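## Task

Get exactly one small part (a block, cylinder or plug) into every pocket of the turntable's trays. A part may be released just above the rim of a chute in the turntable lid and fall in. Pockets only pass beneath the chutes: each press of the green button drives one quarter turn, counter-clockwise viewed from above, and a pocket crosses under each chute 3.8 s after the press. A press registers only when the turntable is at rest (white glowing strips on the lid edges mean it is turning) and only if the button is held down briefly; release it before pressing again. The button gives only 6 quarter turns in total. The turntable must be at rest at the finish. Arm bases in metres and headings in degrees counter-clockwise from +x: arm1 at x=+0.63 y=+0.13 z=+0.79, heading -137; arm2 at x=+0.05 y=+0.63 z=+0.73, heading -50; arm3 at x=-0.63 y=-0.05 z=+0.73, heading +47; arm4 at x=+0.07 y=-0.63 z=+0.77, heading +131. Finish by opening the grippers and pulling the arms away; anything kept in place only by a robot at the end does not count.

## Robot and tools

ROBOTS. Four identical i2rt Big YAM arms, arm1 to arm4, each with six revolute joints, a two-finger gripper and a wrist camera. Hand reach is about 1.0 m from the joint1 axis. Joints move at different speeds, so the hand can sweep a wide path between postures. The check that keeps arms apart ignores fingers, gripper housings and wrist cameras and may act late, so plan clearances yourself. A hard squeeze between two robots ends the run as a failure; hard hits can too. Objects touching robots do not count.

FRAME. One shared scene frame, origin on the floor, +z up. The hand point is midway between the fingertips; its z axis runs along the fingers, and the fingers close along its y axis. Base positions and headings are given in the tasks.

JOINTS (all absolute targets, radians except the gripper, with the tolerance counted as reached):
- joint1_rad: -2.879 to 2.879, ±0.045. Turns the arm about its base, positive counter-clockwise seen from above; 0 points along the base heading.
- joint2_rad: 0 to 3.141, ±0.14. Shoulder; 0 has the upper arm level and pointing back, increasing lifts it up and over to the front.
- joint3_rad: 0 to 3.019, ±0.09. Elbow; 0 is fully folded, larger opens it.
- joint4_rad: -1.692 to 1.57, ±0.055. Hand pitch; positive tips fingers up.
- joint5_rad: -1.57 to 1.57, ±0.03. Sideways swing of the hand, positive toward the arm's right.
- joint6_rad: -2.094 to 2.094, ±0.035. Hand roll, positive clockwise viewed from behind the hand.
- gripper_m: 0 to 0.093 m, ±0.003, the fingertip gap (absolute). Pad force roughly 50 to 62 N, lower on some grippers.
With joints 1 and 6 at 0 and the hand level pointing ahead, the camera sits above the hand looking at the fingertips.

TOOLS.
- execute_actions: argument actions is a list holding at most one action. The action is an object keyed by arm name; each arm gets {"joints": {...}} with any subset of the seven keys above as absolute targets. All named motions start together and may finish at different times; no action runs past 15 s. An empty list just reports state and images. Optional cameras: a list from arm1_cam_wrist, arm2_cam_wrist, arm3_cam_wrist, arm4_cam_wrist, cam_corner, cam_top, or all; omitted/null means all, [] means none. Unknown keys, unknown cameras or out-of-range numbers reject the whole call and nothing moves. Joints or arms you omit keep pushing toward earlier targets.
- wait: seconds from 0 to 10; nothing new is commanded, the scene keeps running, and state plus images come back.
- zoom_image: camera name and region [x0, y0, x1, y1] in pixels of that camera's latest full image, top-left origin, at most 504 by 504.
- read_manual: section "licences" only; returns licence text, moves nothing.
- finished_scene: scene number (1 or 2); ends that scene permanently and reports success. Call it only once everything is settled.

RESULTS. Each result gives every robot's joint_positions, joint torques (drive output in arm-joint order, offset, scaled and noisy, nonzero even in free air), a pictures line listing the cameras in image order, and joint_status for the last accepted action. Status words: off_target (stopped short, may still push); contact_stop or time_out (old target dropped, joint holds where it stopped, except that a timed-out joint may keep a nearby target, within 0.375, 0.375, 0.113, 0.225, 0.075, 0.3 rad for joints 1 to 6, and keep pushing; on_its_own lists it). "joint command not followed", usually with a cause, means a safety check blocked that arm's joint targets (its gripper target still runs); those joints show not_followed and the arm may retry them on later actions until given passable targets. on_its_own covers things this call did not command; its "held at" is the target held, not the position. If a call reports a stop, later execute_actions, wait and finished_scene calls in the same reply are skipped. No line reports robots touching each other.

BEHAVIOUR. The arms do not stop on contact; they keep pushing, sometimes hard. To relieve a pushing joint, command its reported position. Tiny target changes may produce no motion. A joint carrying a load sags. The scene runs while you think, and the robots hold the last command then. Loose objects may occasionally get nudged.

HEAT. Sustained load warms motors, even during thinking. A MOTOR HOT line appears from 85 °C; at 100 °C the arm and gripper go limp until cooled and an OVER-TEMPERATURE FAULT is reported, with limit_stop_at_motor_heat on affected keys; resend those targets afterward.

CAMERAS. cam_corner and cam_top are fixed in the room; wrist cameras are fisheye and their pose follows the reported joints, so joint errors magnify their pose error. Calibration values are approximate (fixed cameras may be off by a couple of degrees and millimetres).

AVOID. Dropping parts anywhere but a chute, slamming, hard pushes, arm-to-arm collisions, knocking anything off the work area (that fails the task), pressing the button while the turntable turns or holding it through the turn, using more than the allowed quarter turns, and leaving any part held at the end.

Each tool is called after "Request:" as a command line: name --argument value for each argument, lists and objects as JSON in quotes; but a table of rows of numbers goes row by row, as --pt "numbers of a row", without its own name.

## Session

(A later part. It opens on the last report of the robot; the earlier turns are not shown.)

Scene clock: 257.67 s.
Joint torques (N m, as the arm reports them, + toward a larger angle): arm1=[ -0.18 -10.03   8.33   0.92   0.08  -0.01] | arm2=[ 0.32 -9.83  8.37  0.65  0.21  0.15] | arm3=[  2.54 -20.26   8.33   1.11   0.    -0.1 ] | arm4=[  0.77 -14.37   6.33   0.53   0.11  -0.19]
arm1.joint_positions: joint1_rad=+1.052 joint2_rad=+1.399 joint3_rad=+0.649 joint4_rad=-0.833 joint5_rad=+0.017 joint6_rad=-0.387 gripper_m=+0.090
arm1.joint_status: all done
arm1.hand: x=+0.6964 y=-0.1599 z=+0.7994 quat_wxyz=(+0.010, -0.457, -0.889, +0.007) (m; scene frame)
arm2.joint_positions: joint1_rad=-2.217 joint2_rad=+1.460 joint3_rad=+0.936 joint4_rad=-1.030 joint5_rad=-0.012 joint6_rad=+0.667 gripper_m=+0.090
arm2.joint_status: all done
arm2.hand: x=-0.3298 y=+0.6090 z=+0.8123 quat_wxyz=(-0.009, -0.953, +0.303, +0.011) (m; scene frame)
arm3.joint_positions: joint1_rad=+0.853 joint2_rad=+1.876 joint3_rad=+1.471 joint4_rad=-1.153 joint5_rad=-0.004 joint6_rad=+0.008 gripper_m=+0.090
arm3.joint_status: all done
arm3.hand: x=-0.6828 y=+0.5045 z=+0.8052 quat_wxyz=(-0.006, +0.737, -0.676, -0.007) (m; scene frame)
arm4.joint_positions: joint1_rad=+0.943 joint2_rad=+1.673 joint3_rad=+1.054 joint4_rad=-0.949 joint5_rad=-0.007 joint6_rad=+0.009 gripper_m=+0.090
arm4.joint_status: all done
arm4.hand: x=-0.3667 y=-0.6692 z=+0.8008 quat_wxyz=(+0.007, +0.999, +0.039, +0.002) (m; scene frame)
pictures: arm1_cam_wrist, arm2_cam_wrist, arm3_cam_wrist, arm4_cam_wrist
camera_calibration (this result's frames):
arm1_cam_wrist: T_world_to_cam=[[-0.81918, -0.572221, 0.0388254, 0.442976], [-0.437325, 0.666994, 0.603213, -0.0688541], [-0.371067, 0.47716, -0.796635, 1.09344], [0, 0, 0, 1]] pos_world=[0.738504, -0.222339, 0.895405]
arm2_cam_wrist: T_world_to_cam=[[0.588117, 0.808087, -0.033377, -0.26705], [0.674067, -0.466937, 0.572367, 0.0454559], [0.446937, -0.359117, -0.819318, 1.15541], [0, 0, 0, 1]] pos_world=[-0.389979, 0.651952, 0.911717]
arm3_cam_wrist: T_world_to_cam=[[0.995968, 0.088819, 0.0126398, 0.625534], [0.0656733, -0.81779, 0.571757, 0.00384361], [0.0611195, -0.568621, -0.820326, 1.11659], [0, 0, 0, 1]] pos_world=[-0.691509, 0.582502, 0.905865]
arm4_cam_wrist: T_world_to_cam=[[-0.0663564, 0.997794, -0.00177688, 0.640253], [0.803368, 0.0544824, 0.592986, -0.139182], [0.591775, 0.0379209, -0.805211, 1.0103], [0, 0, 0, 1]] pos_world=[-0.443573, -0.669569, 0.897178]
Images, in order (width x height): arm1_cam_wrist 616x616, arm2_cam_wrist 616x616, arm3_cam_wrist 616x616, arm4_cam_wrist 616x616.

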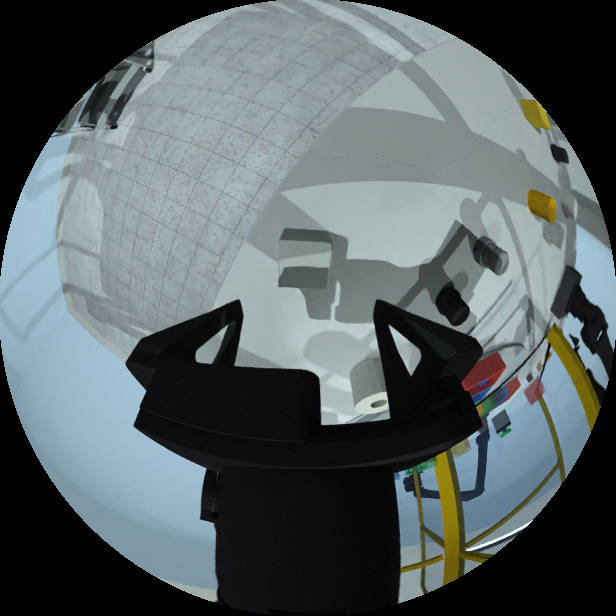

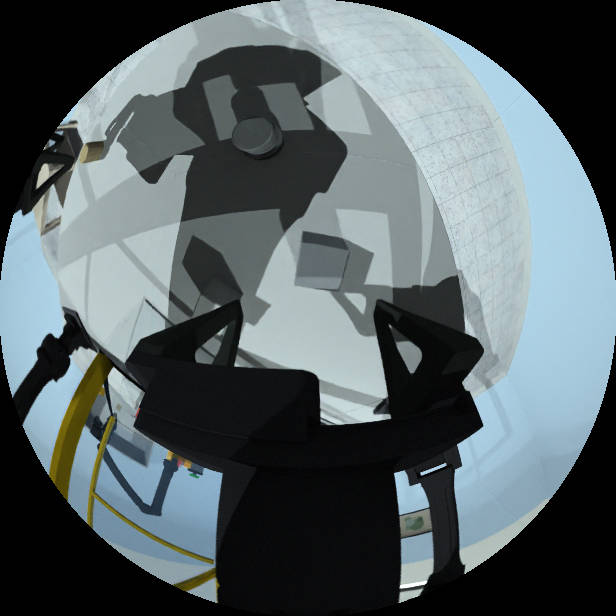

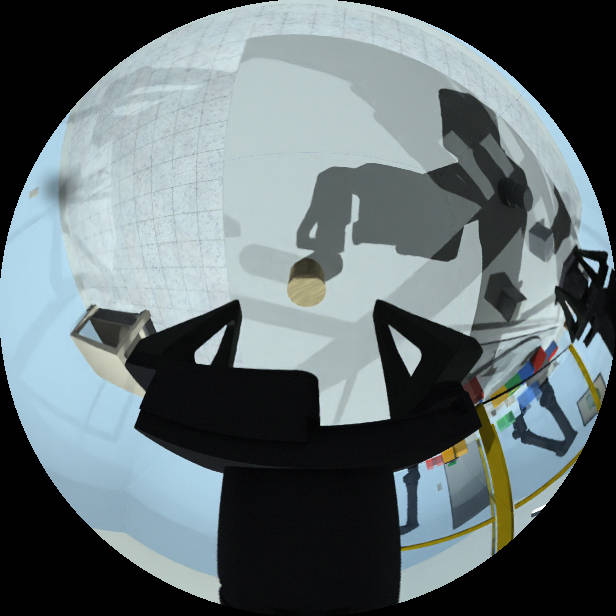

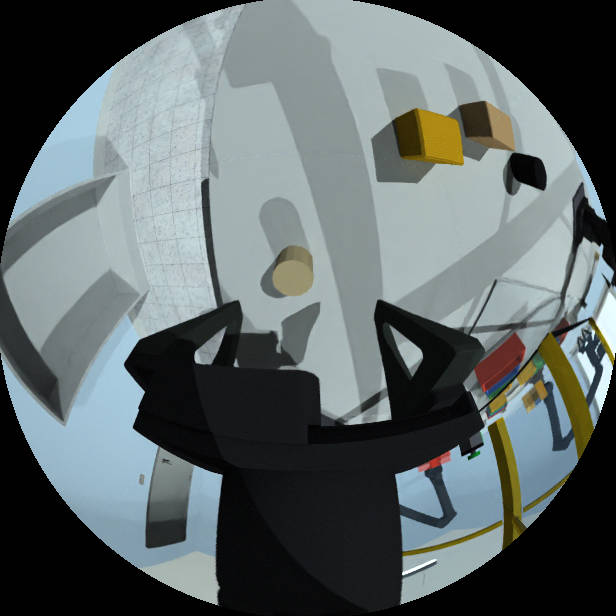

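Request:
execute_actions --actions '[{"arm1":{"joints":{"joint2_rad":1.562,"joint3_rad":0.632,"joint4_rad":-0.612}},"arm2":{"joints":{"joint1_rad":-2.245,"joint2_rad":1.575,"joint3_rad":0.874,"joint4_rad":-0.861,"joint6_rad":0.8}},"arm3":{"joints":{"joint2_rad":1.93,"joint3_rad":1.405,"joint4_rad":-1.02}},"arm4":{"joints":{"joint1_rad":0.972,"joint2_rad":1.775,"joint3_rad":1.025,"joint4_rad":-0.795}}}]' --cameras '[]'

Request:
execute_actions --actions '[{"arm1":{"joints":{"gripper_m":0.015}},"arm2":{"joints":{"gripper_m":0.015}},"arm3":{"joints":{"gripper_m":0.015}},"arm4":{"joints":{"gripper_m":0.015}}}]' --cameras '["arm1_cam_wrist","arm2_cam_wrist","arm3_cam_wrist","arm4_cam_wrist"]'

Scene clock: 270.40 s.
Joint torques (N m, as the arm reports them, + toward a larger angle): arm1=[ -0.14 -10.7    6.13   0.95   0.08  -0.01] | arm2=[ -0.19 -10.45   7.35   0.53   0.23   0.15] | arm3=[  2.16 -20.28   7.31   1.17   0.02  -0.06] | arm4=[  0.85 -15.31   5.72   0.73   0.06  -0.19]
arm1.joint_positions: joint1_rad=+1.052 joint2_rad=+1.568 joint3_rad=+0.628 joint4_rad=-0.628 joint5_rad=+0.017 joint6_rad=-0.387 gripper_m=+0.090
arm1.joint_status: all done
arm1.hand: x=+0.6995 y=-0.1747 z=+0.7456 quat_wxyz=(+0.005, -0.457, -0.889, +0.013) (m; scene frame)
arm2.joint_positions: joint1_rad=-2.238 joint2_rad=+1.573 joint3_rad=+0.876 joint4_rad=-0.870 joint5_rad=-0.012 joint6_rad=+0.786 gripper_m=+0.090
arm2.joint_status: all done
arm2.hand: x=-0.3327 y=+0.6174 z=+0.7527 quat_wxyz=(-0.007, -0.929, +0.370, +0.004) (m; scene frame)
arm3.joint_positions: joint1_rad=+0.853 joint2_rad=+1.939 joint3_rad=+1.400 joint4_rad=-1.035 joint5_rad=-0.004 joint6_rad=+0.008 gripper_m=+0.090
arm3.joint_status: all done
arm3.hand: x=-0.6820 y=+0.4985 z=+0.7472 quat_wxyz=(-0.001, +0.737, -0.676, -0.001) (m; scene frame)
arm4.joint_positions: joint1_rad=+0.968 joint2_rad=+1.790 joint3_rad=+1.022 joint4_rad=-0.810 joint5_rad=-0.007 joint6_rad=+0.009 gripper_m=+0.090
arm4.joint_status: all done
arm4.hand: x=-0.3689 y=-0.6808 z=+0.7422 quat_wxyz=(+0.006, +0.999, +0.052, +0.006) (m; scene frame)
pictures: none
No camera images: the call's "cameras" was empty. Leave "cameras" out to get every camera's image.

Scene clock: 271.07 s.
Joint torques (N m, as the arm reports them, + toward a larger angle): arm1=[ -0.14 -10.65   6.14   0.94   0.07   0.  ] | arm2=[  0.15 -10.79   7.43   0.47   0.22   0.16] | arm3=[  2.1  -19.7    7.15   1.16  -0.01  -0.08] | arm4=[  1.49 -14.63   5.62   0.7    0.05  -0.2 ]
arm1.joint_positions: joint1_rad=+1.052 joint2_rad=+1.568 joint3_rad=+0.628 joint4_rad=-0.627 joint5_rad=+0.017 joint6_rad=-0.387 gripper_m=+0.040
arm1.joint_status: gripper_m off_target (ended at +0.040, target +0.015)
arm1.hand: x=+0.6995 y=-0.1748 z=+0.7456 quat_wxyz=(+0.005, -0.457, -0.889, +0.013) (m; scene frame)
arm2.joint_positions: joint1_rad=-2.239 joint2_rad=+1.573 joint3_rad=+0.876 joint4_rad=-0.868 joint5_rad=-0.012 joint6_rad=+0.787 gripper_m=+0.039
arm2.joint_status: gripper_m off_target (ended at +0.039, target +0.015)
arm2.hand: x=-0.3331 y=+0.6176 z=+0.7527 quat_wxyz=(-0.007, -0.929, +0.370, +0.005) (m; scene frame)
arm3.joint_positions: joint1_rad=+0.853 joint2_rad=+1.939 joint3_rad=+1.400 joint4_rad=-1.035 joint5_rad=-0.004 joint6_rad=+0.008 gripper_m=+0.031
arm3.joint_status: gripper_m off_target (ended at +0.031, target +0.015)
arm3.hand: x=-0.6820 y=+0.4985 z=+0.7472 quat_wxyz=(-0.001, +0.737, -0.676, -0.001) (m; scene frame)
arm4.joint_positions: joint1_rad=+0.968 joint2_rad=+1.790 joint3_rad=+1.022 joint4_rad=-0.810 joint5_rad=-0.007 joint6_rad=+0.009 gripper_m=+0.031
arm4.joint_status: gripper_m off_target (ended at +0.031, target +0.015)
arm4.hand: x=-0.3689 y=-0.6808 z=+0.7422 quat_wxyz=(+0.006, +0.999, +0.052, +0.006) (m; scene frame)
pictures: arm1_cam_wrist, arm2_cam_wrist, arm3_cam_wrist, arm4_cam_wrist
camera_calibration (this result's frames):
arm1_cam_wrist: T_world_to_cam=[[-0.81905, -0.571967, 0.0448381, 0.434598], [-0.439931, 0.676294, 0.590835, -0.0125081], [-0.368262, 0.464198, -0.805545, 1.06129], [0, 0, 0, 1]] pos_world=[0.741288, -0.235613, 0.84282]
arm2_cam_wrist: T_world_to_cam=[[0.697433, 0.71616, -0.0265056, -0.186017], [0.593467, -0.556425, 0.581539, 0.107352], [0.401726, -0.421315, -0.813087, 1.12983], [0, 0, 0, 1]] pos_world=[-0.387857, 0.668964, 0.851288]
arm3_cam_wrist: T_world_to_cam=[[0.99592, 0.0893405, 0.0127305, 0.625629], [0.0650085, -0.808102, 0.585445, 0.0165105], [0.0625915, -0.582228, -0.810612, 1.06613], [0, 0, 0, 1]] pos_world=[-0.69088, 0.578179, 0.846587]
arm4_cam_wrist: T_world_to_cam=[[-0.0911211, 0.995838, -0.00169392, 0.641066], [0.796201, 0.0738753, 0.600506, -0.0970988], [0.598132, 0.0533701, -0.799619, 0.973529], [0, 0, 0, 1]] pos_world=[-0.446574, -0.683182, 0.837846]
Images, in order (width x height): arm1_cam_wrist 616x616, arm2_cam_wrist 616x616, arm3_cam_wrist 616x616, arm4_cam_wrist 616x616.

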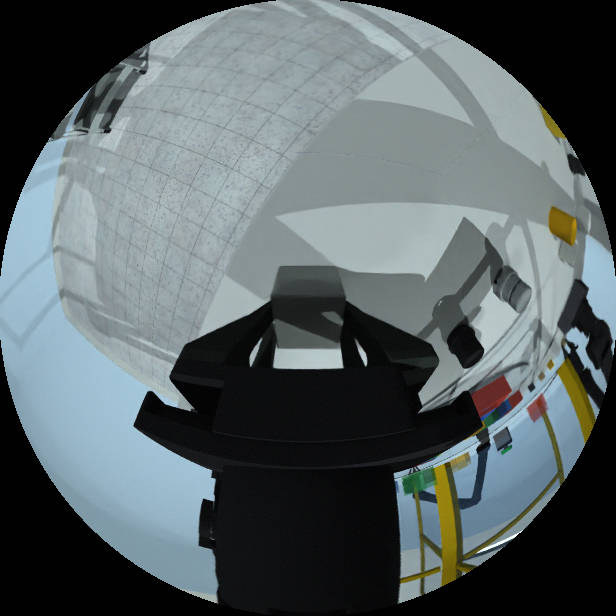

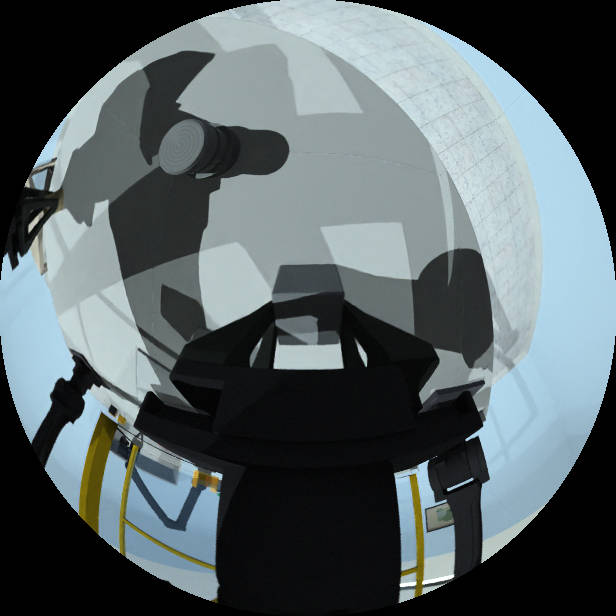

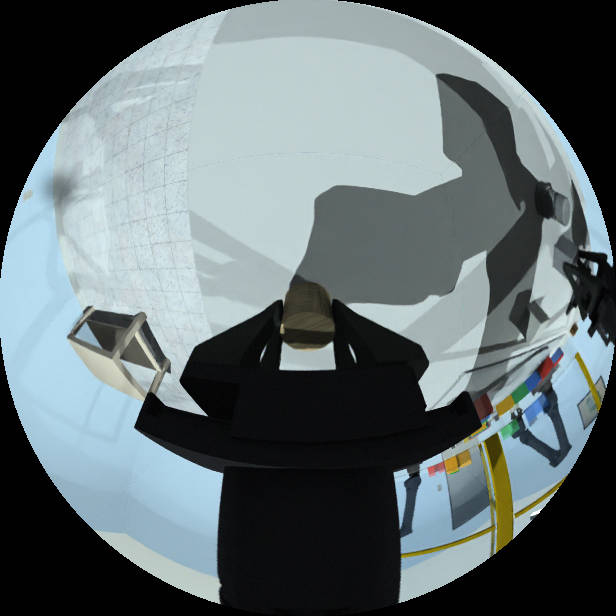

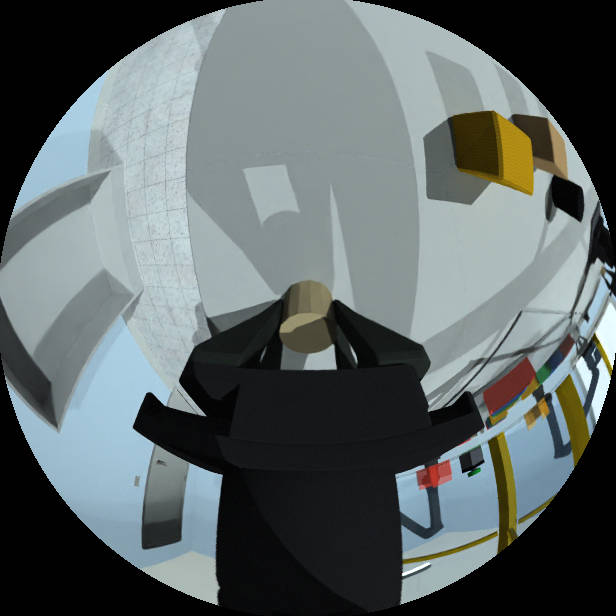

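Request:
execute_actions --actions '[{"arm1":{"joints":{"joint2_rad":1.0,"joint3_rad":1.1,"joint4_rad":-1.65}},"arm2":{"joints":{"joint2_rad":1.0,"joint3_rad":1.12,"joint4_rad":-1.65}},"arm3":{"joints":{"joint2_rad":1.0,"joint3_rad":1.14,"joint4_rad":-1.65}},"arm4":{"joints":{"joint2_rad":1.0,"joint3_rad":1.1,"joint4_rad":-1.65}}}]' --cameras '[]'

Request:
execute_actions --actions '[{"arm1":{"joints":{"joint1_rad":-0.503,"joint6_rad":0.235}},"arm2":{"joints":{"joint1_rad":-0.914,"joint6_rad":-0.225}},"arm3":{"joints":{"joint1_rad":-0.716,"joint6_rad":0.1}},"arm4":{"joints":{"joint1_rad":-0.597,"joint6_rad":0.13}}}]' --cameras '[]'

Request:
execute_actions --actions '[{"arm1":{"joints":{"joint2_rad":1.496,"joint3_rad":1.36,"joint4_rad":-1.4}},"arm2":{"joints":{"joint2_rad":1.256,"joint3_rad":1.27,"joint4_rad":-1.55}},"arm3":{"joints":{"joint2_rad":1.43,"joint3_rad":1.42,"joint4_rad":-1.2}},"arm4":{"joints":{"joint2_rad":1.3,"joint3_rad":1.3,"joint4_rad":-1.55}}}]' --cameras '[]'

Request:
execute_actions --actions '[{"arm1":{"joints":{"joint2_rad":1.5,"joint3_rad":1.197,"joint4_rad":-1.236}},"arm2":{"joints":{"joint2_rad":1.256,"joint3_rad":1.092,"joint4_rad":-1.405}},"arm3":{"joints":{"joint2_rad":1.435,"joint3_rad":1.287,"joint4_rad":-1.09}},"arm4":{"joints":{"joint2_rad":1.515,"joint3_rad":1.4,"joint4_rad":-1.4}}}]' --cameras '["arm1_cam_wrist","arm2_cam_wrist","arm3_cam_wrist","arm4_cam_wrist"]'

Scene clock: 291.83 s.
Joint torques (N m, as the arm reports them, + toward a larger angle): arm1=[-0.17 -4.25 10.42 -0.28  0.07 -0.01] | arm2=[ 0.07 -4.17 11.7  -0.06  0.21  0.12] | arm3=[ 2.01 -4.34  8.34  0.23  0.   -0.07] | arm4=[ 0.92 -4.88 10.82 -0.51  0.09 -0.2 ]
arm1.joint_positions: joint1_rad=+1.052 joint2_rad=+0.998 joint3_rad=+1.087 joint4_rad=-1.637 joint5_rad=+0.017 joint6_rad=-0.387 gripper_m=+0.040
arm1.joint_status: all done
arm1.hand: x=+0.6883 y=-0.1175 z=+1.0637 quat_wxyz=(-0.001, -0.457, -0.889, +0.020) (m; scene frame)
arm2.joint_positions: joint1_rad=-2.239 joint2_rad=+0.990 joint3_rad=+1.096 joint4_rad=-1.642 joint5_rad=-0.012 joint6_rad=+0.788 gripper_m=+0.039
arm2.joint_status: all done
arm2.hand: x=-0.2049 y=+0.6204 z=+1.0126 quat_wxyz=(-0.013, -0.929, +0.370, +0.019) (m; scene frame)
arm3.joint_positions: joint1_rad=+0.853 joint2_rad=+0.995 joint3_rad=+1.134 joint4_rad=-1.640 joint5_rad=-0.004 joint6_rad=+0.008 gripper_m=+0.031
arm3.joint_status: all done
arm3.hand: x=-0.6566 y=+0.2178 z=+1.0214 quat_wxyz=(-0.025, +0.737, -0.675, -0.028) (m; scene frame)
arm4.joint_positions: joint1_rad=+0.968 joint2_rad=+0.996 joint3_rad=+1.057 joint4_rad=-1.638 joint5_rad=-0.007 joint6_rad=+0.009 gripper_m=+0.031
arm4.joint_status: all done
arm4.hand: x=-0.1811 y=-0.6576 z=+1.0320 quat_wxyz=(+0.006, +0.999, +0.052, +0.005) (m; scene frame)
pictures: none
No camera images: the call's "cameras" was empty. Leave "cameras" out to get every camera's image.

Scene clock: 293.70 s.
Joint torques (N m, as the arm reports them, + toward a larger angle): arm1=[-1.45 -4.34 10.36 -0.31  0.12  0.24] | arm2=[ 0.95 -4.48 11.72  0.01  0.19 -0.21] | arm3=[ 0.71 -4.96  8.34  0.24 -0.05  0.08] | arm4=[ 0.61 -4.95 10.73 -0.45  0.08  0.02]
arm1.joint_positions: joint1_rad=-0.494 joint2_rad=+0.998 joint3_rad=+1.087 joint4_rad=-1.637 joint5_rad=+0.017 joint6_rad=+0.222 gripper_m=+0.040
arm1.joint_status: all done
arm1.hand: x=+0.3794 y=+0.0728 z=+1.0631 quat_wxyz=(+0.000, -1.000, -0.018, +0.016) (m; scene frame)
arm2.joint_positions: joint1_rad=-0.917 joint2_rad=+0.992 joint3_rad=+1.096 joint4_rad=-1.642 joint5_rad=-0.013 joint6_rad=-0.211 gripper_m=+0.039
arm2.joint_status: all done
arm2.hand: x=-0.0010 y=+0.3758 z=+1.0094 quat_wxyz=(-0.010, -0.710, -0.704, +0.013) (m; scene frame)
arm3.joint_positions: joint1_rad=-0.709 joint2_rad=+1.000 joint3_rad=+1.134 joint4_rad=-1.640 joint5_rad=-0.003 joint6_rad=+0.092 gripper_m=+0.031
arm3.joint_status: all done
arm3.hand: x=-0.3635 y=-0.0211 z=+1.0198 quat_wxyz=(-0.034, +0.006, -0.999, -0.007) (m; scene frame)
arm4.joint_positions: joint1_rad=-0.595 joint2_rad=+0.999 joint3_rad=+1.057 joint4_rad=-1.638 joint5_rad=-0.007 joint6_rad=+0.121 gripper_m=+0.031
arm4.joint_status: all done
arm4.hand: x=+0.0389 y=-0.3771 z=+1.0306 quat_wxyz=(+0.006, +0.707, -0.707, +0.005) (m; scene frame)
pictures: none
No camera images: the call's "cameras" was empty. Leave "cameras" out to get every camera's image.

Scene clock: 295.07 s.
Joint torques (N m, as the arm reports them, + toward a larger angle): arm1=[ -1.33 -15.48  11.56   0.68   0.12   0.23] | arm2=[ 0.49 -9.09 13.98  0.25  0.19 -0.2 ] | arm3=[  0.73 -13.39  11.7    1.86  -0.06   0.07] | arm4=[  0.64 -10.91  11.29   0.22   0.1    0.  ]
arm1.joint_positions: joint1_rad=-0.494 joint2_rad=+1.513 joint3_rad=+1.329 joint4_rad=-1.411 joint5_rad=+0.017 joint6_rad=+0.222 gripper_m=+0.040
arm1.joint_status: all done
arm1.hand: x=+0.2075 y=+0.0266 z=+0.9873 quat_wxyz=(+0.005, -1.000, -0.018, -0.008) (m; scene frame)
arm2.joint_positions: joint1_rad=-0.917 joint2_rad=+1.270 joint3_rad=+1.219 joint4_rad=-1.552 joint5_rad=-0.013 joint6_rad=-0.212 gripper_m=+0.039
arm2.joint_status: all done
arm2.hand: x=-0.0207 y=+0.2894 z=+0.9779 quat_wxyz=(+0.008, -0.710, -0.704, -0.014) (m; scene frame)
arm3.joint_positions: joint1_rad=-0.709 joint2_rad=+1.441 joint3_rad=+1.374 joint4_rad=-1.218 joint5_rad=-0.003 joint6_rad=+0.092 gripper_m=+0.031
arm3.joint_status: all done
arm3.hand: x=-0.1429 y=+0.0021 z=+0.9825 quat_wxyz=(-0.144, +0.006, -0.989, -0.018) (m; scene frame)
arm4.joint_positions: joint1_rad=-0.595 joint2_rad=+1.317 joint3_rad=+1.249 joint4_rad=-1.557 joint5_rad=-0.007 joint6_rad=+0.121 gripper_m=+0.031
arm4.joint_status: all done
arm4.hand: x=+0.0261 y=-0.2711 z=+1.0105 quat_wxyz=(+0.020, +0.706, -0.707, +0.023) (m; scene frame)
pictures: none
No camera images: the call's "cameras" was empty. Leave "cameras" out to get every camera's image.

Scene clock: 296.17 s.
Joint torques (N m, as the arm reports them, + toward a larger angle): arm1=[ -1.29 -14.52   9.9    0.97   0.12   0.23] | arm2=[ 0.59 -9.32  9.91  0.45  0.18 -0.2 ] | arm3=[  0.77 -12.38   8.73   1.83  -0.06   0.07] | arm4=[  0.72 -14.34  10.53   0.54   0.1    0.01]
arm1.joint_positions: joint1_rad=-0.494 joint2_rad=+1.506 joint3_rad=+1.183 joint4_rad=-1.252 joint5_rad=+0.017 joint6_rad=+0.222 gripper_m=+0.040
arm1.joint_status: all done
arm1.hand: x=+0.2178 y=+0.0288 z=+0.9363 quat_wxyz=(+0.003, -1.000, -0.018, +0.003) (m; scene frame)
arm2.joint_positions: joint1_rad=-0.917 joint2_rad=+1.269 joint3_rad=+1.085 joint4_rad=-1.414 joint5_rad=-0.013 joint6_rad=-0.212 gripper_m=+0.039
arm2.joint_status: all done
arm2.hand: x=-0.0201 y=+0.2947 z=+0.9274 quat_wxyz=(+0.006, -0.710, -0.704, -0.012) (m; scene frame)
arm3.joint_positions: joint1_rad=-0.709 joint2_rad=+1.437 joint3_rad=+1.280 joint4_rad=-1.108 joint5_rad=-0.003 joint6_rad=+0.092 gripper_m=+0.031
arm3.joint_status: all done
arm3.hand: x=-0.1435 y=+0.0022 z=+0.9500 quat_wxyz=(-0.153, +0.006, -0.988, -0.019) (m; scene frame)
arm4.joint_positions: joint1_rad=-0.595 joint2_rad=+1.536 joint3_rad=+1.359 joint4_rad=-1.412 joint5_rad=-0.007 joint6_rad=+0.121 gripper_m=+0.031
arm4.joint_status: all done
arm4.hand: x=+0.0158 y=-0.1841 z=+0.9656 quat_wxyz=(+0.008, +0.707, -0.707, +0.009) (m; scene frame)
pictures: arm1_cam_wrist, arm2_cam_wrist, arm3_cam_wrist, arm4_cam_wrist
camera_calibration (this result's frames):
arm1_cam_wrist: T_world_to_cam=[[-0.0251556, 0.999418, 0.0230207, -0.0497427], [0.807348, 0.00673018, 0.590037, -0.726358], [0.589539, 0.0334285, -0.807048, 0.748194], [0, 0, 0, 1]] pos_world=[0.144082, 0.0295913, 1.03355]
arm2_cam_wrist: T_world_to_cam=[[-0.999577, 0.0232915, -0.0174071, -0.00680894], [0.00796211, 0.795008, 0.606547, -0.792875], [0.0279662, 0.606152, -0.794857, 0.682881], [0, 0, 0, 1]] pos_world=[-0.0195907, 0.216571, 1.02359]
arm3_cam_wrist: T_world_to_cam=[[0.0162588, -0.999607, -0.0228491, 0.0266509], [-0.949241, -0.022611, 0.313735, -0.427425], [-0.314128, 0.0165883, -0.949236, 0.984139], [0, 0, 0, 1]] pos_world=[-0.0970174, 0.000650674, 1.06889]
arm4_cam_wrist: T_world_to_cam=[[0.999835, -0.0128821, 0.0127943, -0.0351013], [-0.0180138, -0.7919, 0.610385, -0.730337], [0.00226872, -0.610515, -0.792001, 0.775405], [0, 0, 0, 1]] pos_world=[0.0201802, -0.105409, 1.06036]
Images, in order (width x height): arm1_cam_wrist 616x616, arm2_cam_wrist 616x616, arm3_cam_wrist 616x616, arm4_cam_wrist 616x616.

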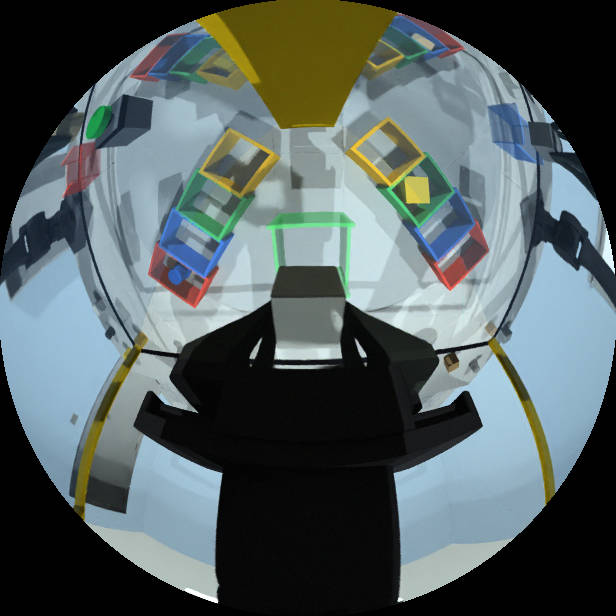

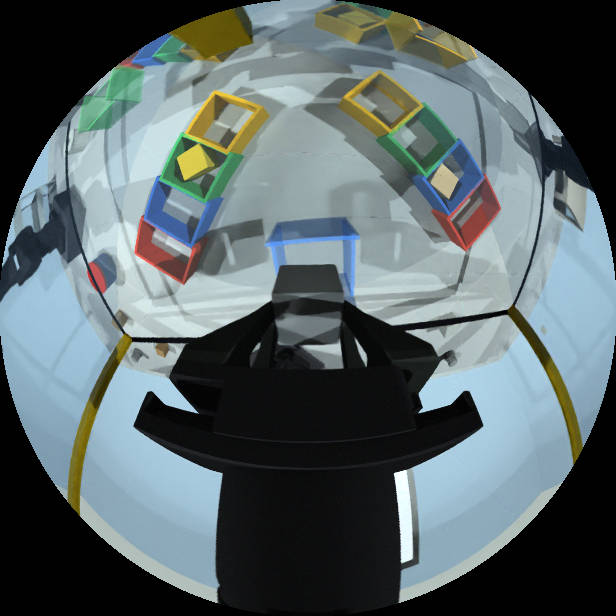

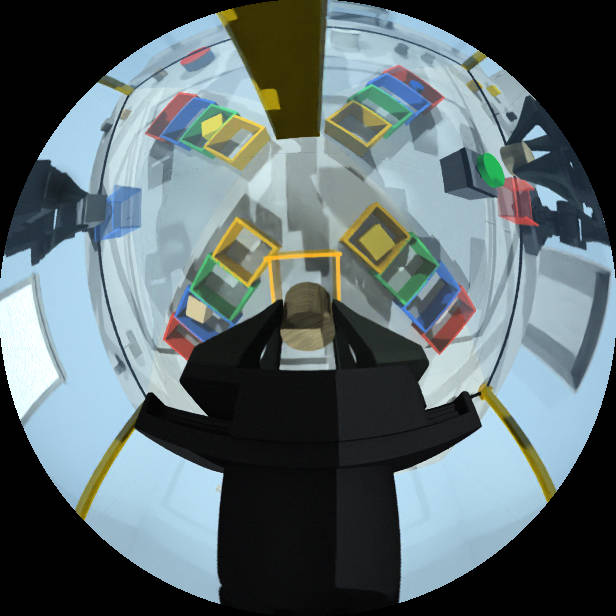

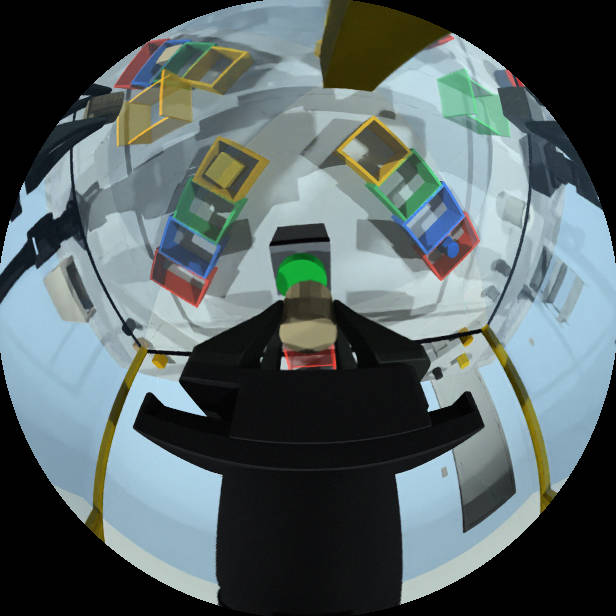

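Request:
execute_actions --actions '[{"arm4":{"joints":{"joint2_rad":1.55,"joint3_rad":1.27,"joint4_rad":-1.275}}}]' --cameras '["cam_top"]'

Request:
execute_actions --actions '[{"arm4":{"joints":{"joint2_rad":1.36,"joint4_rad":-1.45}}}]' --cameras '[]'

Request:
execute_actions --actions '[{"arm4":{"joints":{"joint1_rad":-0.54,"joint2_rad":1.175,"joint3_rad":0.945,"joint4_rad":-1.325}}}]' --cameras '[]'

Request:
wait --seconds 0.75

Request:
execute_actions --actions '[{"arm1":{"joints":{"gripper_m":0.09}},"arm2":{"joints":{"gripper_m":0.09}},"arm3":{"joints":{"gripper_m":0.09}},"arm4":{"joints":{"gripper_m":0.09}}}]' --cameras '[]'

Request:
execute_actions --actions '[{"arm1":{"joints":{"joint2_rad":1.0,"joint3_rad":1.1,"joint4_rad":-1.65}},"arm2":{"joints":{"joint2_rad":1.0,"joint3_rad":1.12,"joint4_rad":-1.65}},"arm3":{"joints":{"joint2_rad":1.0,"joint3_rad":1.14,"joint4_rad":-1.65}},"arm4":{"joints":{"joint2_rad":1.0,"joint3_rad":1.1,"joint4_rad":-1.65}}}]' --cameras '["cam_top"]'

Scene clock: 309.30 s.
Joint torques (N m, as the arm reports them, + toward a larger angle): arm1=[ -1.36 -13.79  10.03   0.92   0.12   0.23] | arm2=[ 0.62 -9.3  10.03  0.46  0.19 -0.21] | arm3=[  0.85 -12.65   8.69   2.01  -0.07   0.09] | arm4=[  0.29 -11.45   6.52   1.03   0.16   0.01]
arm1.joint_positions: joint1_rad=-0.494 joint2_rad=+1.506 joint3_rad=+1.183 joint4_rad=-1.252 joint5_rad=+0.017 joint6_rad=+0.222 gripper_m=+0.040
arm1.joint_status: not commanded
arm1.hand: x=+0.2178 y=+0.0288 z=+0.9363 quat_wxyz=(+0.003, -1.000, -0.018, +0.003) (m; scene frame)
arm2.joint_positions: joint1_rad=-0.917 joint2_rad=+1.269 joint3_rad=+1.085 joint4_rad=-1.414 joint5_rad=-0.013 joint6_rad=-0.212 gripper_m=+0.039
arm2.joint_status: not commanded
arm2.hand: x=-0.0201 y=+0.2947 z=+0.9274 quat_wxyz=(+0.006, -0.710, -0.704, -0.012) (m; scene frame)
arm3.joint_positions: joint1_rad=-0.709 joint2_rad=+1.437 joint3_rad=+1.280 joint4_rad=-1.108 joint5_rad=-0.003 joint6_rad=+0.092 gripper_m=+0.031
arm3.joint_status: not commanded
arm3.hand: x=-0.1435 y=+0.0022 z=+0.9500 quat_wxyz=(-0.153, +0.006, -0.988, -0.019) (m; scene frame)
arm4.joint_positions: joint1_rad=-0.595 joint2_rad=+1.539 joint3_rad=+1.282 joint4_rad=-1.293 joint5_rad=-0.008 joint6_rad=+0.121 gripper_m=+0.031
arm4.joint_status: all done
arm4.hand: x=+0.0153 y=-0.1804 z=+0.9354 quat_wxyz=(-0.003, +0.707, -0.707, -0.006) (m; scene frame)
pictures: cam_top
Images, in order (width x height): cam_top 896x504.

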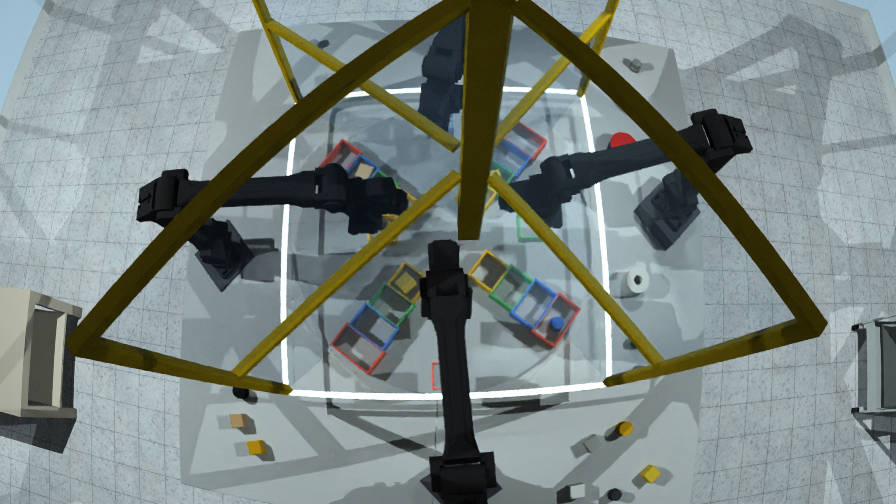

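Scene clock: 310.43 s.
Joint torques (N m, as the arm reports them, + toward a larger angle): arm1=[ -1.39 -13.84  10.03   0.93   0.11   0.23] | arm2=[ 0.56 -9.04 10.01  0.45  0.17 -0.21] | arm3=[  0.94 -12.39   8.71   1.98  -0.07   0.08] | arm4=[ 0.53 -9.69  8.12 -0.28  0.13  0.  ]
arm1.joint_positions: joint1_rad=-0.494 joint2_rad=+1.506 joint3_rad=+1.183 joint4_rad=-1.252 joint5_rad=+0.017 joint6_rad=+0.222 gripper_m=+0.040
arm1.joint_status: not commanded
arm1.hand: x=+0.2178 y=+0.0288 z=+0.9363 quat_wxyz=(+0.003, -1.000, -0.018, +0.003) (m; scene frame)
arm2.joint_positions: joint1_rad=-0.917 joint2_rad=+1.269 joint3_rad=+1.085 joint4_rad=-1.414 joint5_rad=-0.013 joint6_rad=-0.212 gripper_m=+0.039
arm2.joint_status: not commanded
arm2.hand: x=-0.0201 y=+0.2947 z=+0.9274 quat_wxyz=(+0.006, -0.710, -0.704, -0.012) (m; scene frame)
arm3.joint_positions: joint1_rad=-0.709 joint2_rad=+1.437 joint3_rad=+1.280 joint4_rad=-1.108 joint5_rad=-0.003 joint6_rad=+0.092 gripper_m=+0.031
arm3.joint_status: not commanded
arm3.hand: x=-0.1435 y=+0.0022 z=+0.9500 quat_wxyz=(-0.153, +0.006, -0.988, -0.019) (m; scene frame)
arm4.joint_positions: joint1_rad=-0.595 joint2_rad=+1.356 joint3_rad=+1.265 joint4_rad=-1.439 joint5_rad=-0.008 joint6_rad=+0.121 gripper_m=+0.031
arm4.joint_status: all done
arm4.hand: x=+0.0214 y=-0.2336 z=+1.0021 quat_wxyz=(-0.009, +0.707, -0.707, -0.014) (m; scene frame)
pictures: none
No camera images: the call's "cameras" was empty. Leave "cameras" out to get every camera's image.

Scene clock: 311.57 s.
Joint torques (N m, as the arm reports them, + toward a larger angle): arm1=[ -1.35 -13.79  10.02   0.94   0.12   0.23] | arm2=[ 0.88 -9.03 10.05  0.53  0.17 -0.2 ] | arm3=[  1.03 -12.73   8.74   1.82  -0.07   0.08] | arm4=[ 0.4  -6.95  7.78  0.81  0.12  0.02]
arm1.joint_positions: joint1_rad=-0.494 joint2_rad=+1.506 joint3_rad=+1.183 joint4_rad=-1.252 joint5_rad=+0.017 joint6_rad=+0.222 gripper_m=+0.040
arm1.joint_status: not commanded
arm1.hand: x=+0.2178 y=+0.0288 z=+0.9363 quat_wxyz=(+0.003, -1.000, -0.018, +0.003) (m; scene frame)
arm2.joint_positions: joint1_rad=-0.917 joint2_rad=+1.269 joint3_rad=+1.085 joint4_rad=-1.414 joint5_rad=-0.013 joint6_rad=-0.212 gripper_m=+0.039
arm2.joint_status: not commanded
arm2.hand: x=-0.0201 y=+0.2947 z=+0.9274 quat_wxyz=(+0.006, -0.710, -0.704, -0.012) (m; scene frame)
arm3.joint_positions: joint1_rad=-0.709 joint2_rad=+1.437 joint3_rad=+1.280 joint4_rad=-1.108 joint5_rad=-0.003 joint6_rad=+0.092 gripper_m=+0.031
arm3.joint_status: not commanded
arm3.hand: x=-0.1435 y=+0.0022 z=+0.9500 quat_wxyz=(-0.153, +0.006, -0.988, -0.019) (m; scene frame)
arm4.joint_positions: joint1_rad=-0.538 joint2_rad=+1.174 joint3_rad=+0.940 joint4_rad=-1.340 joint5_rad=-0.008 joint6_rad=+0.121 gripper_m=+0.031
arm4.joint_status: all done
arm4.hand: x=+0.0151 y=-0.3250 z=+0.9397 quat_wxyz=(+0.005, +0.727, -0.687, +0.003) (m; scene frame)
pictures: none
No camera images: the call's "cameras" was empty. Leave "cameras" out to get every camera's image.

Scene clock: 312.33 s.
Joint torques (N m, as the arm reports them, + toward a larger angle): arm1=[ -1.34 -13.82  10.04   0.95   0.12   0.23] | arm2=[ 0.26 -9.24 10.09  0.47  0.18 -0.2 ] | arm3=[  1.24 -12.62   8.67   2.03  -0.05   0.08] | arm4=[ 0.09 -7.3   7.81  0.71  0.1   0.04]
arm1.joint_positions: joint1_rad=-0.494 joint2_rad=+1.506 joint3_rad=+1.183 joint4_rad=-1.252 joint5_rad=+0.017 joint6_rad=+0.222 gripper_m=+0.040
arm1.joint_status: not commanded
arm1.hand: x=+0.2178 y=+0.0288 z=+0.9363 quat_wxyz=(+0.003, -1.000, -0.018, +0.003) (m; scene frame)
arm2.joint_positions: joint1_rad=-0.917 joint2_rad=+1.269 joint3_rad=+1.085 joint4_rad=-1.414 joint5_rad=-0.013 joint6_rad=-0.212 gripper_m=+0.039
arm2.joint_status: not commanded
arm2.hand: x=-0.0201 y=+0.2947 z=+0.9274 quat_wxyz=(+0.006, -0.710, -0.704, -0.012) (m; scene frame)
arm3.joint_positions: joint1_rad=-0.709 joint2_rad=+1.437 joint3_rad=+1.280 joint4_rad=-1.108 joint5_rad=-0.003 joint6_rad=+0.092 gripper_m=+0.031
arm3.joint_status: not commanded
arm3.hand: x=-0.1435 y=+0.0022 z=+0.9500 quat_wxyz=(-0.153, +0.006, -0.988, -0.019) (m; scene frame)
arm4.joint_positions: joint1_rad=-0.538 joint2_rad=+1.174 joint3_rad=+0.940 joint4_rad=-1.340 joint5_rad=-0.008 joint6_rad=+0.121 gripper_m=+0.031
arm4.joint_status: all done
arm4.hand: x=+0.0151 y=-0.3250 z=+0.9397 quat_wxyz=(+0.005, +0.727, -0.687, +0.003) (m; scene frame)
wait: 0.77 s; at rest by 0.27 s
pictures: arm1_cam_wrist, arm2_cam_wrist, arm3_cam_wrist, arm4_cam_wrist, cam_corner, cam_top
camera_calibration (this result's frames):
arm1_cam_wrist: T_world_to_cam=[[-0.0251556, 0.999418, 0.0230207, -0.0497427], [0.807348, 0.00673018, 0.590037, -0.726358], [0.589539, 0.0334285, -0.807048, 0.748194], [0, 0, 0, 1]] pos_world=[0.144082, 0.0295913, 1.03355]
arm2_cam_wrist: T_world_to_cam=[[-0.999577, 0.0232915, -0.0174071, -0.00680894], [0.00796211, 0.795008, 0.606547, -0.792875], [0.0279662, 0.606152, -0.794857, 0.682881], [0, 0, 0, 1]] pos_world=[-0.0195907, 0.216571, 1.02359]
arm3_cam_wrist: T_world_to_cam=[[0.0162588, -0.999607, -0.0228491, 0.0266509], [-0.949241, -0.022611, 0.313735, -0.427425], [-0.314128, 0.0165883, -0.949236, 0.984139], [0, 0, 0, 1]] pos_world=[-0.0970174, 0.000650674, 1.06889]
arm4_cam_wrist: T_world_to_cam=[[0.998995, 0.0438293, 0.00937807, -0.0142251], [0.0294706, -0.799957, 0.599333, -0.819024], [0.0337704, -0.598454, -0.800445, 0.680192], [0, 0, 0, 1]] pos_world=[0.0153776, -0.247498, 1.03546]
Images, in order (width x height): arm1_cam_wrist 616x616, arm2_cam_wrist 616x616, arm3_cam_wrist 616x616, arm4_cam_wrist 616x616, cam_corner 896x504, cam_top 896x504.

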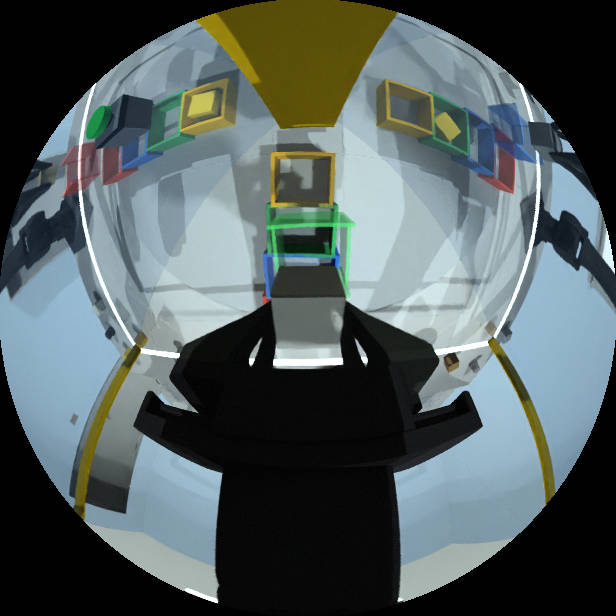

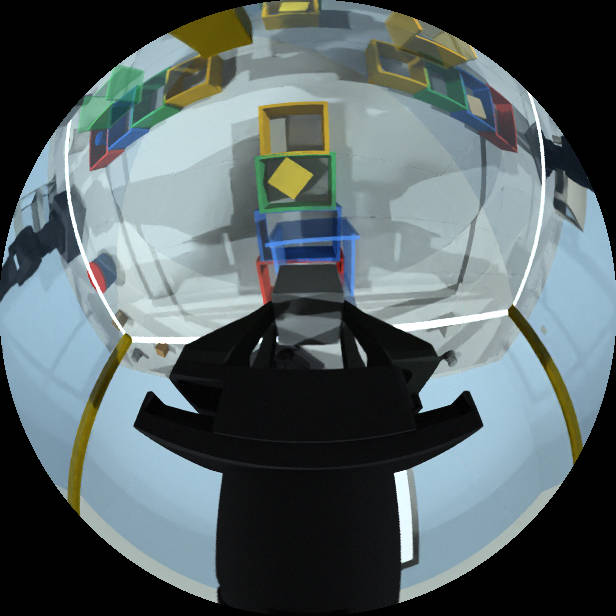

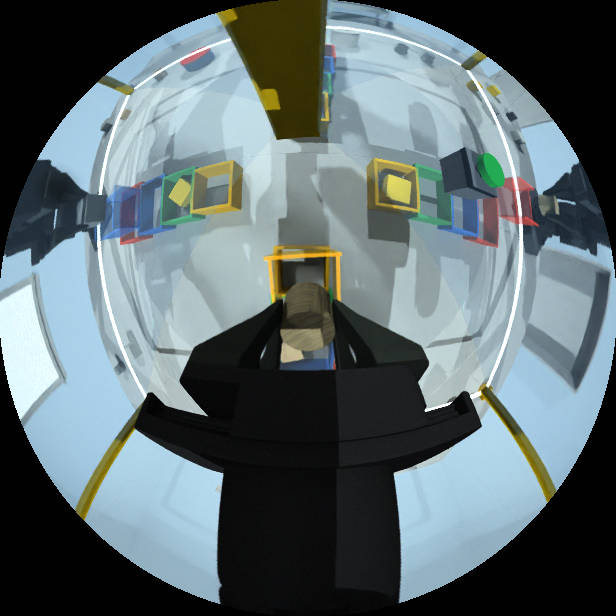

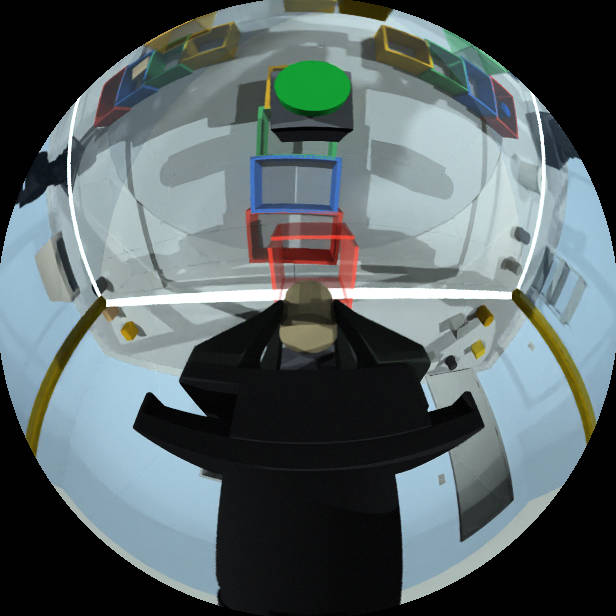

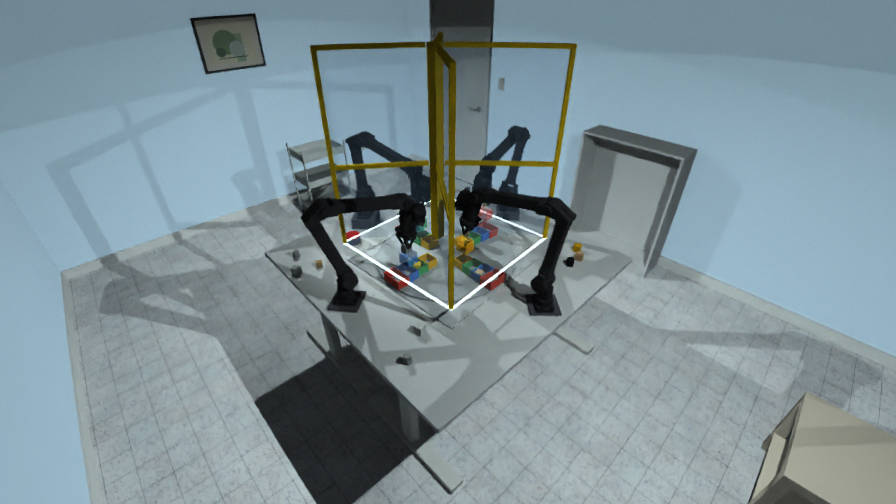

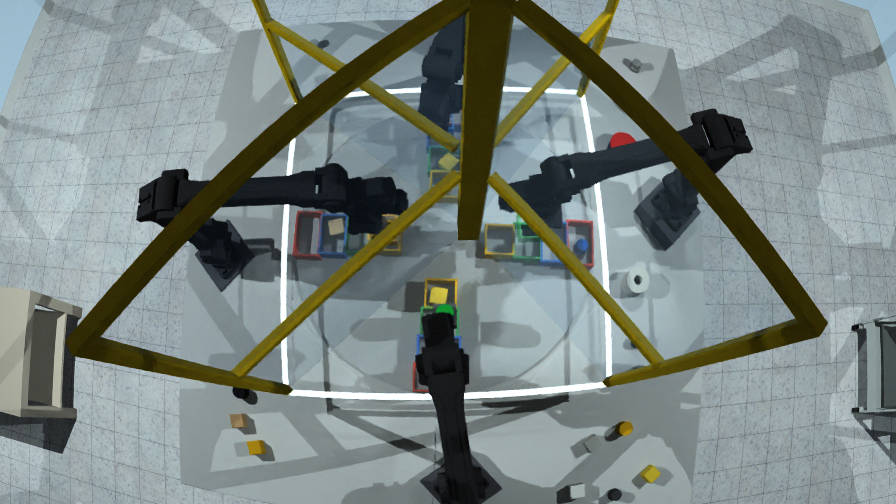

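Scene clock: 313.00 s.
Joint torques (N m, as the arm reports them, + toward a larger angle): arm1=[ -1.4  -13.88  10.05   0.94   0.11   0.22] | arm2=[ 0.56 -9.09 10.13  0.45  0.17 -0.19] | arm3=[  0.81 -13.19   8.7    1.97  -0.06   0.08] | arm4=[ 0.27 -7.24  7.83  0.76  0.11  0.01]
arm1.joint_positions: joint1_rad=-0.494 joint2_rad=+1.506 joint3_rad=+1.183 joint4_rad=-1.252 joint5_rad=+0.017 joint6_rad=+0.222 gripper_m=+0.090
arm1.joint_status: all done
arm1.hand: x=+0.2178 y=+0.0288 z=+0.9363 quat_wxyz=(+0.003, -1.000, -0.018, +0.003) (m; scene frame)
arm2.joint_positions: joint1_rad=-0.917 joint2_rad=+1.269 joint3_rad=+1.085 joint4_rad=-1.414 joint5_rad=-0.013 joint6_rad=-0.212 gripper_m=+0.090
arm2.joint_status: all done
arm2.hand: x=-0.0201 y=+0.2947 z=+0.9274 quat_wxyz=(+0.006, -0.710, -0.704, -0.012) (m; scene frame)
arm3.joint_positions: joint1_rad=-0.709 joint2_rad=+1.437 joint3_rad=+1.280 joint4_rad=-1.108 joint5_rad=-0.003 joint6_rad=+0.092 gripper_m=+0.090
arm3.joint_status: all done
arm3.hand: x=-0.1435 y=+0.0022 z=+0.9500 quat_wxyz=(-0.153, +0.006, -0.988, -0.019) (m; scene frame)
arm4.joint_positions: joint1_rad=-0.538 joint2_rad=+1.174 joint3_rad=+0.940 joint4_rad=-1.340 joint5_rad=-0.008 joint6_rad=+0.121 gripper_m=+0.090
arm4.joint_status: all done
arm4.hand: x=+0.0151 y=-0.3250 z=+0.9397 quat_wxyz=(+0.005, +0.727, -0.687, +0.003) (m; scene frame)
pictures: none
No camera images: the call's "cameras" was empty. Leave "cameras" out to get every camera's image.

Scene clock: 314.37 s.
Joint torques (N m, as the arm reports them, + toward a larger angle): arm1=[-1.46 -3.89 10.7  -0.21  0.11  0.22] | arm2=[ 0.74 -3.68 12.73  0.07  0.18 -0.2 ] | arm3=[ 0.39 -4.27  8.73  0.19 -0.06  0.09] | arm4=[ 0.58 -4.49 10.44 -0.51  0.12  0.05]
arm1.joint_positions: joint1_rad=-0.494 joint2_rad=+0.994 joint3_rad=+1.082 joint4_rad=-1.639 joint5_rad=+0.017 joint6_rad=+0.222 gripper_m=+0.090
arm1.joint_status: all done
arm1.hand: x=+0.3814 y=+0.0733 z=+1.0623 quat_wxyz=(+0.000, -1.000, -0.018, +0.015) (m; scene frame)
arm2.joint_positions: joint1_rad=-0.917 joint2_rad=+0.984 joint3_rad=+1.085 joint4_rad=-1.645 joint5_rad=-0.013 joint6_rad=-0.212 gripper_m=+0.090
arm2.joint_status: all done
arm2.hand: x=-0.0001 y=+0.3798 z=+1.0069 quat_wxyz=(-0.008, -0.710, -0.704, +0.011) (m; scene frame)
arm3.joint_positions: joint1_rad=-0.709 joint2_rad=+0.999 joint3_rad=+1.131 joint4_rad=-1.637 joint5_rad=-0.003 joint6_rad=+0.092 gripper_m=+0.090
arm3.joint_status: all done
arm3.hand: x=-0.3637 y=-0.0211 z=+1.0191 quat_wxyz=(-0.035, +0.006, -0.999, -0.007) (m; scene frame)
arm4.joint_positions: joint1_rad=-0.538 joint2_rad=+0.996 joint3_rad=+1.061 joint4_rad=-1.637 joint5_rad=-0.008 joint6_rad=+0.121 gripper_m=+0.090
arm4.joint_status: all done
arm4.hand: x=+0.0243 y=-0.3786 z=+1.0329 quat_wxyz=(+0.004, +0.727, -0.687, +0.002) (m; scene frame)
pictures: cam_top
Images, in order (width x height): cam_top 896x504.

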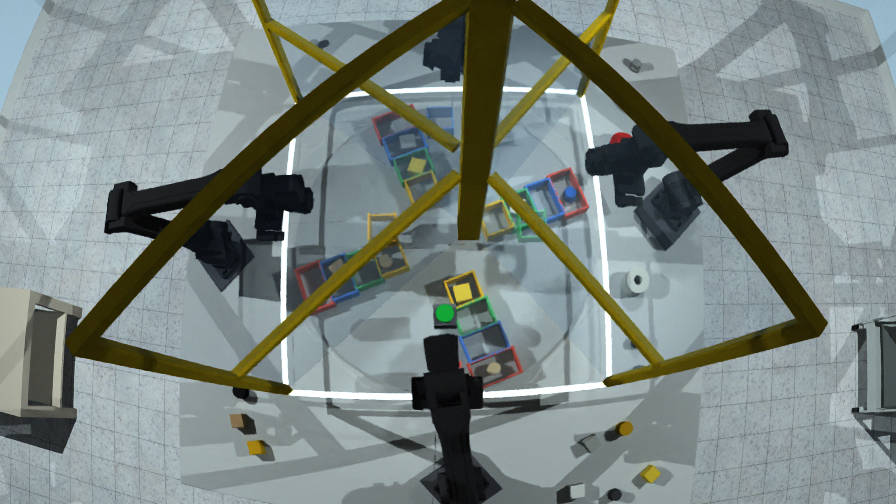

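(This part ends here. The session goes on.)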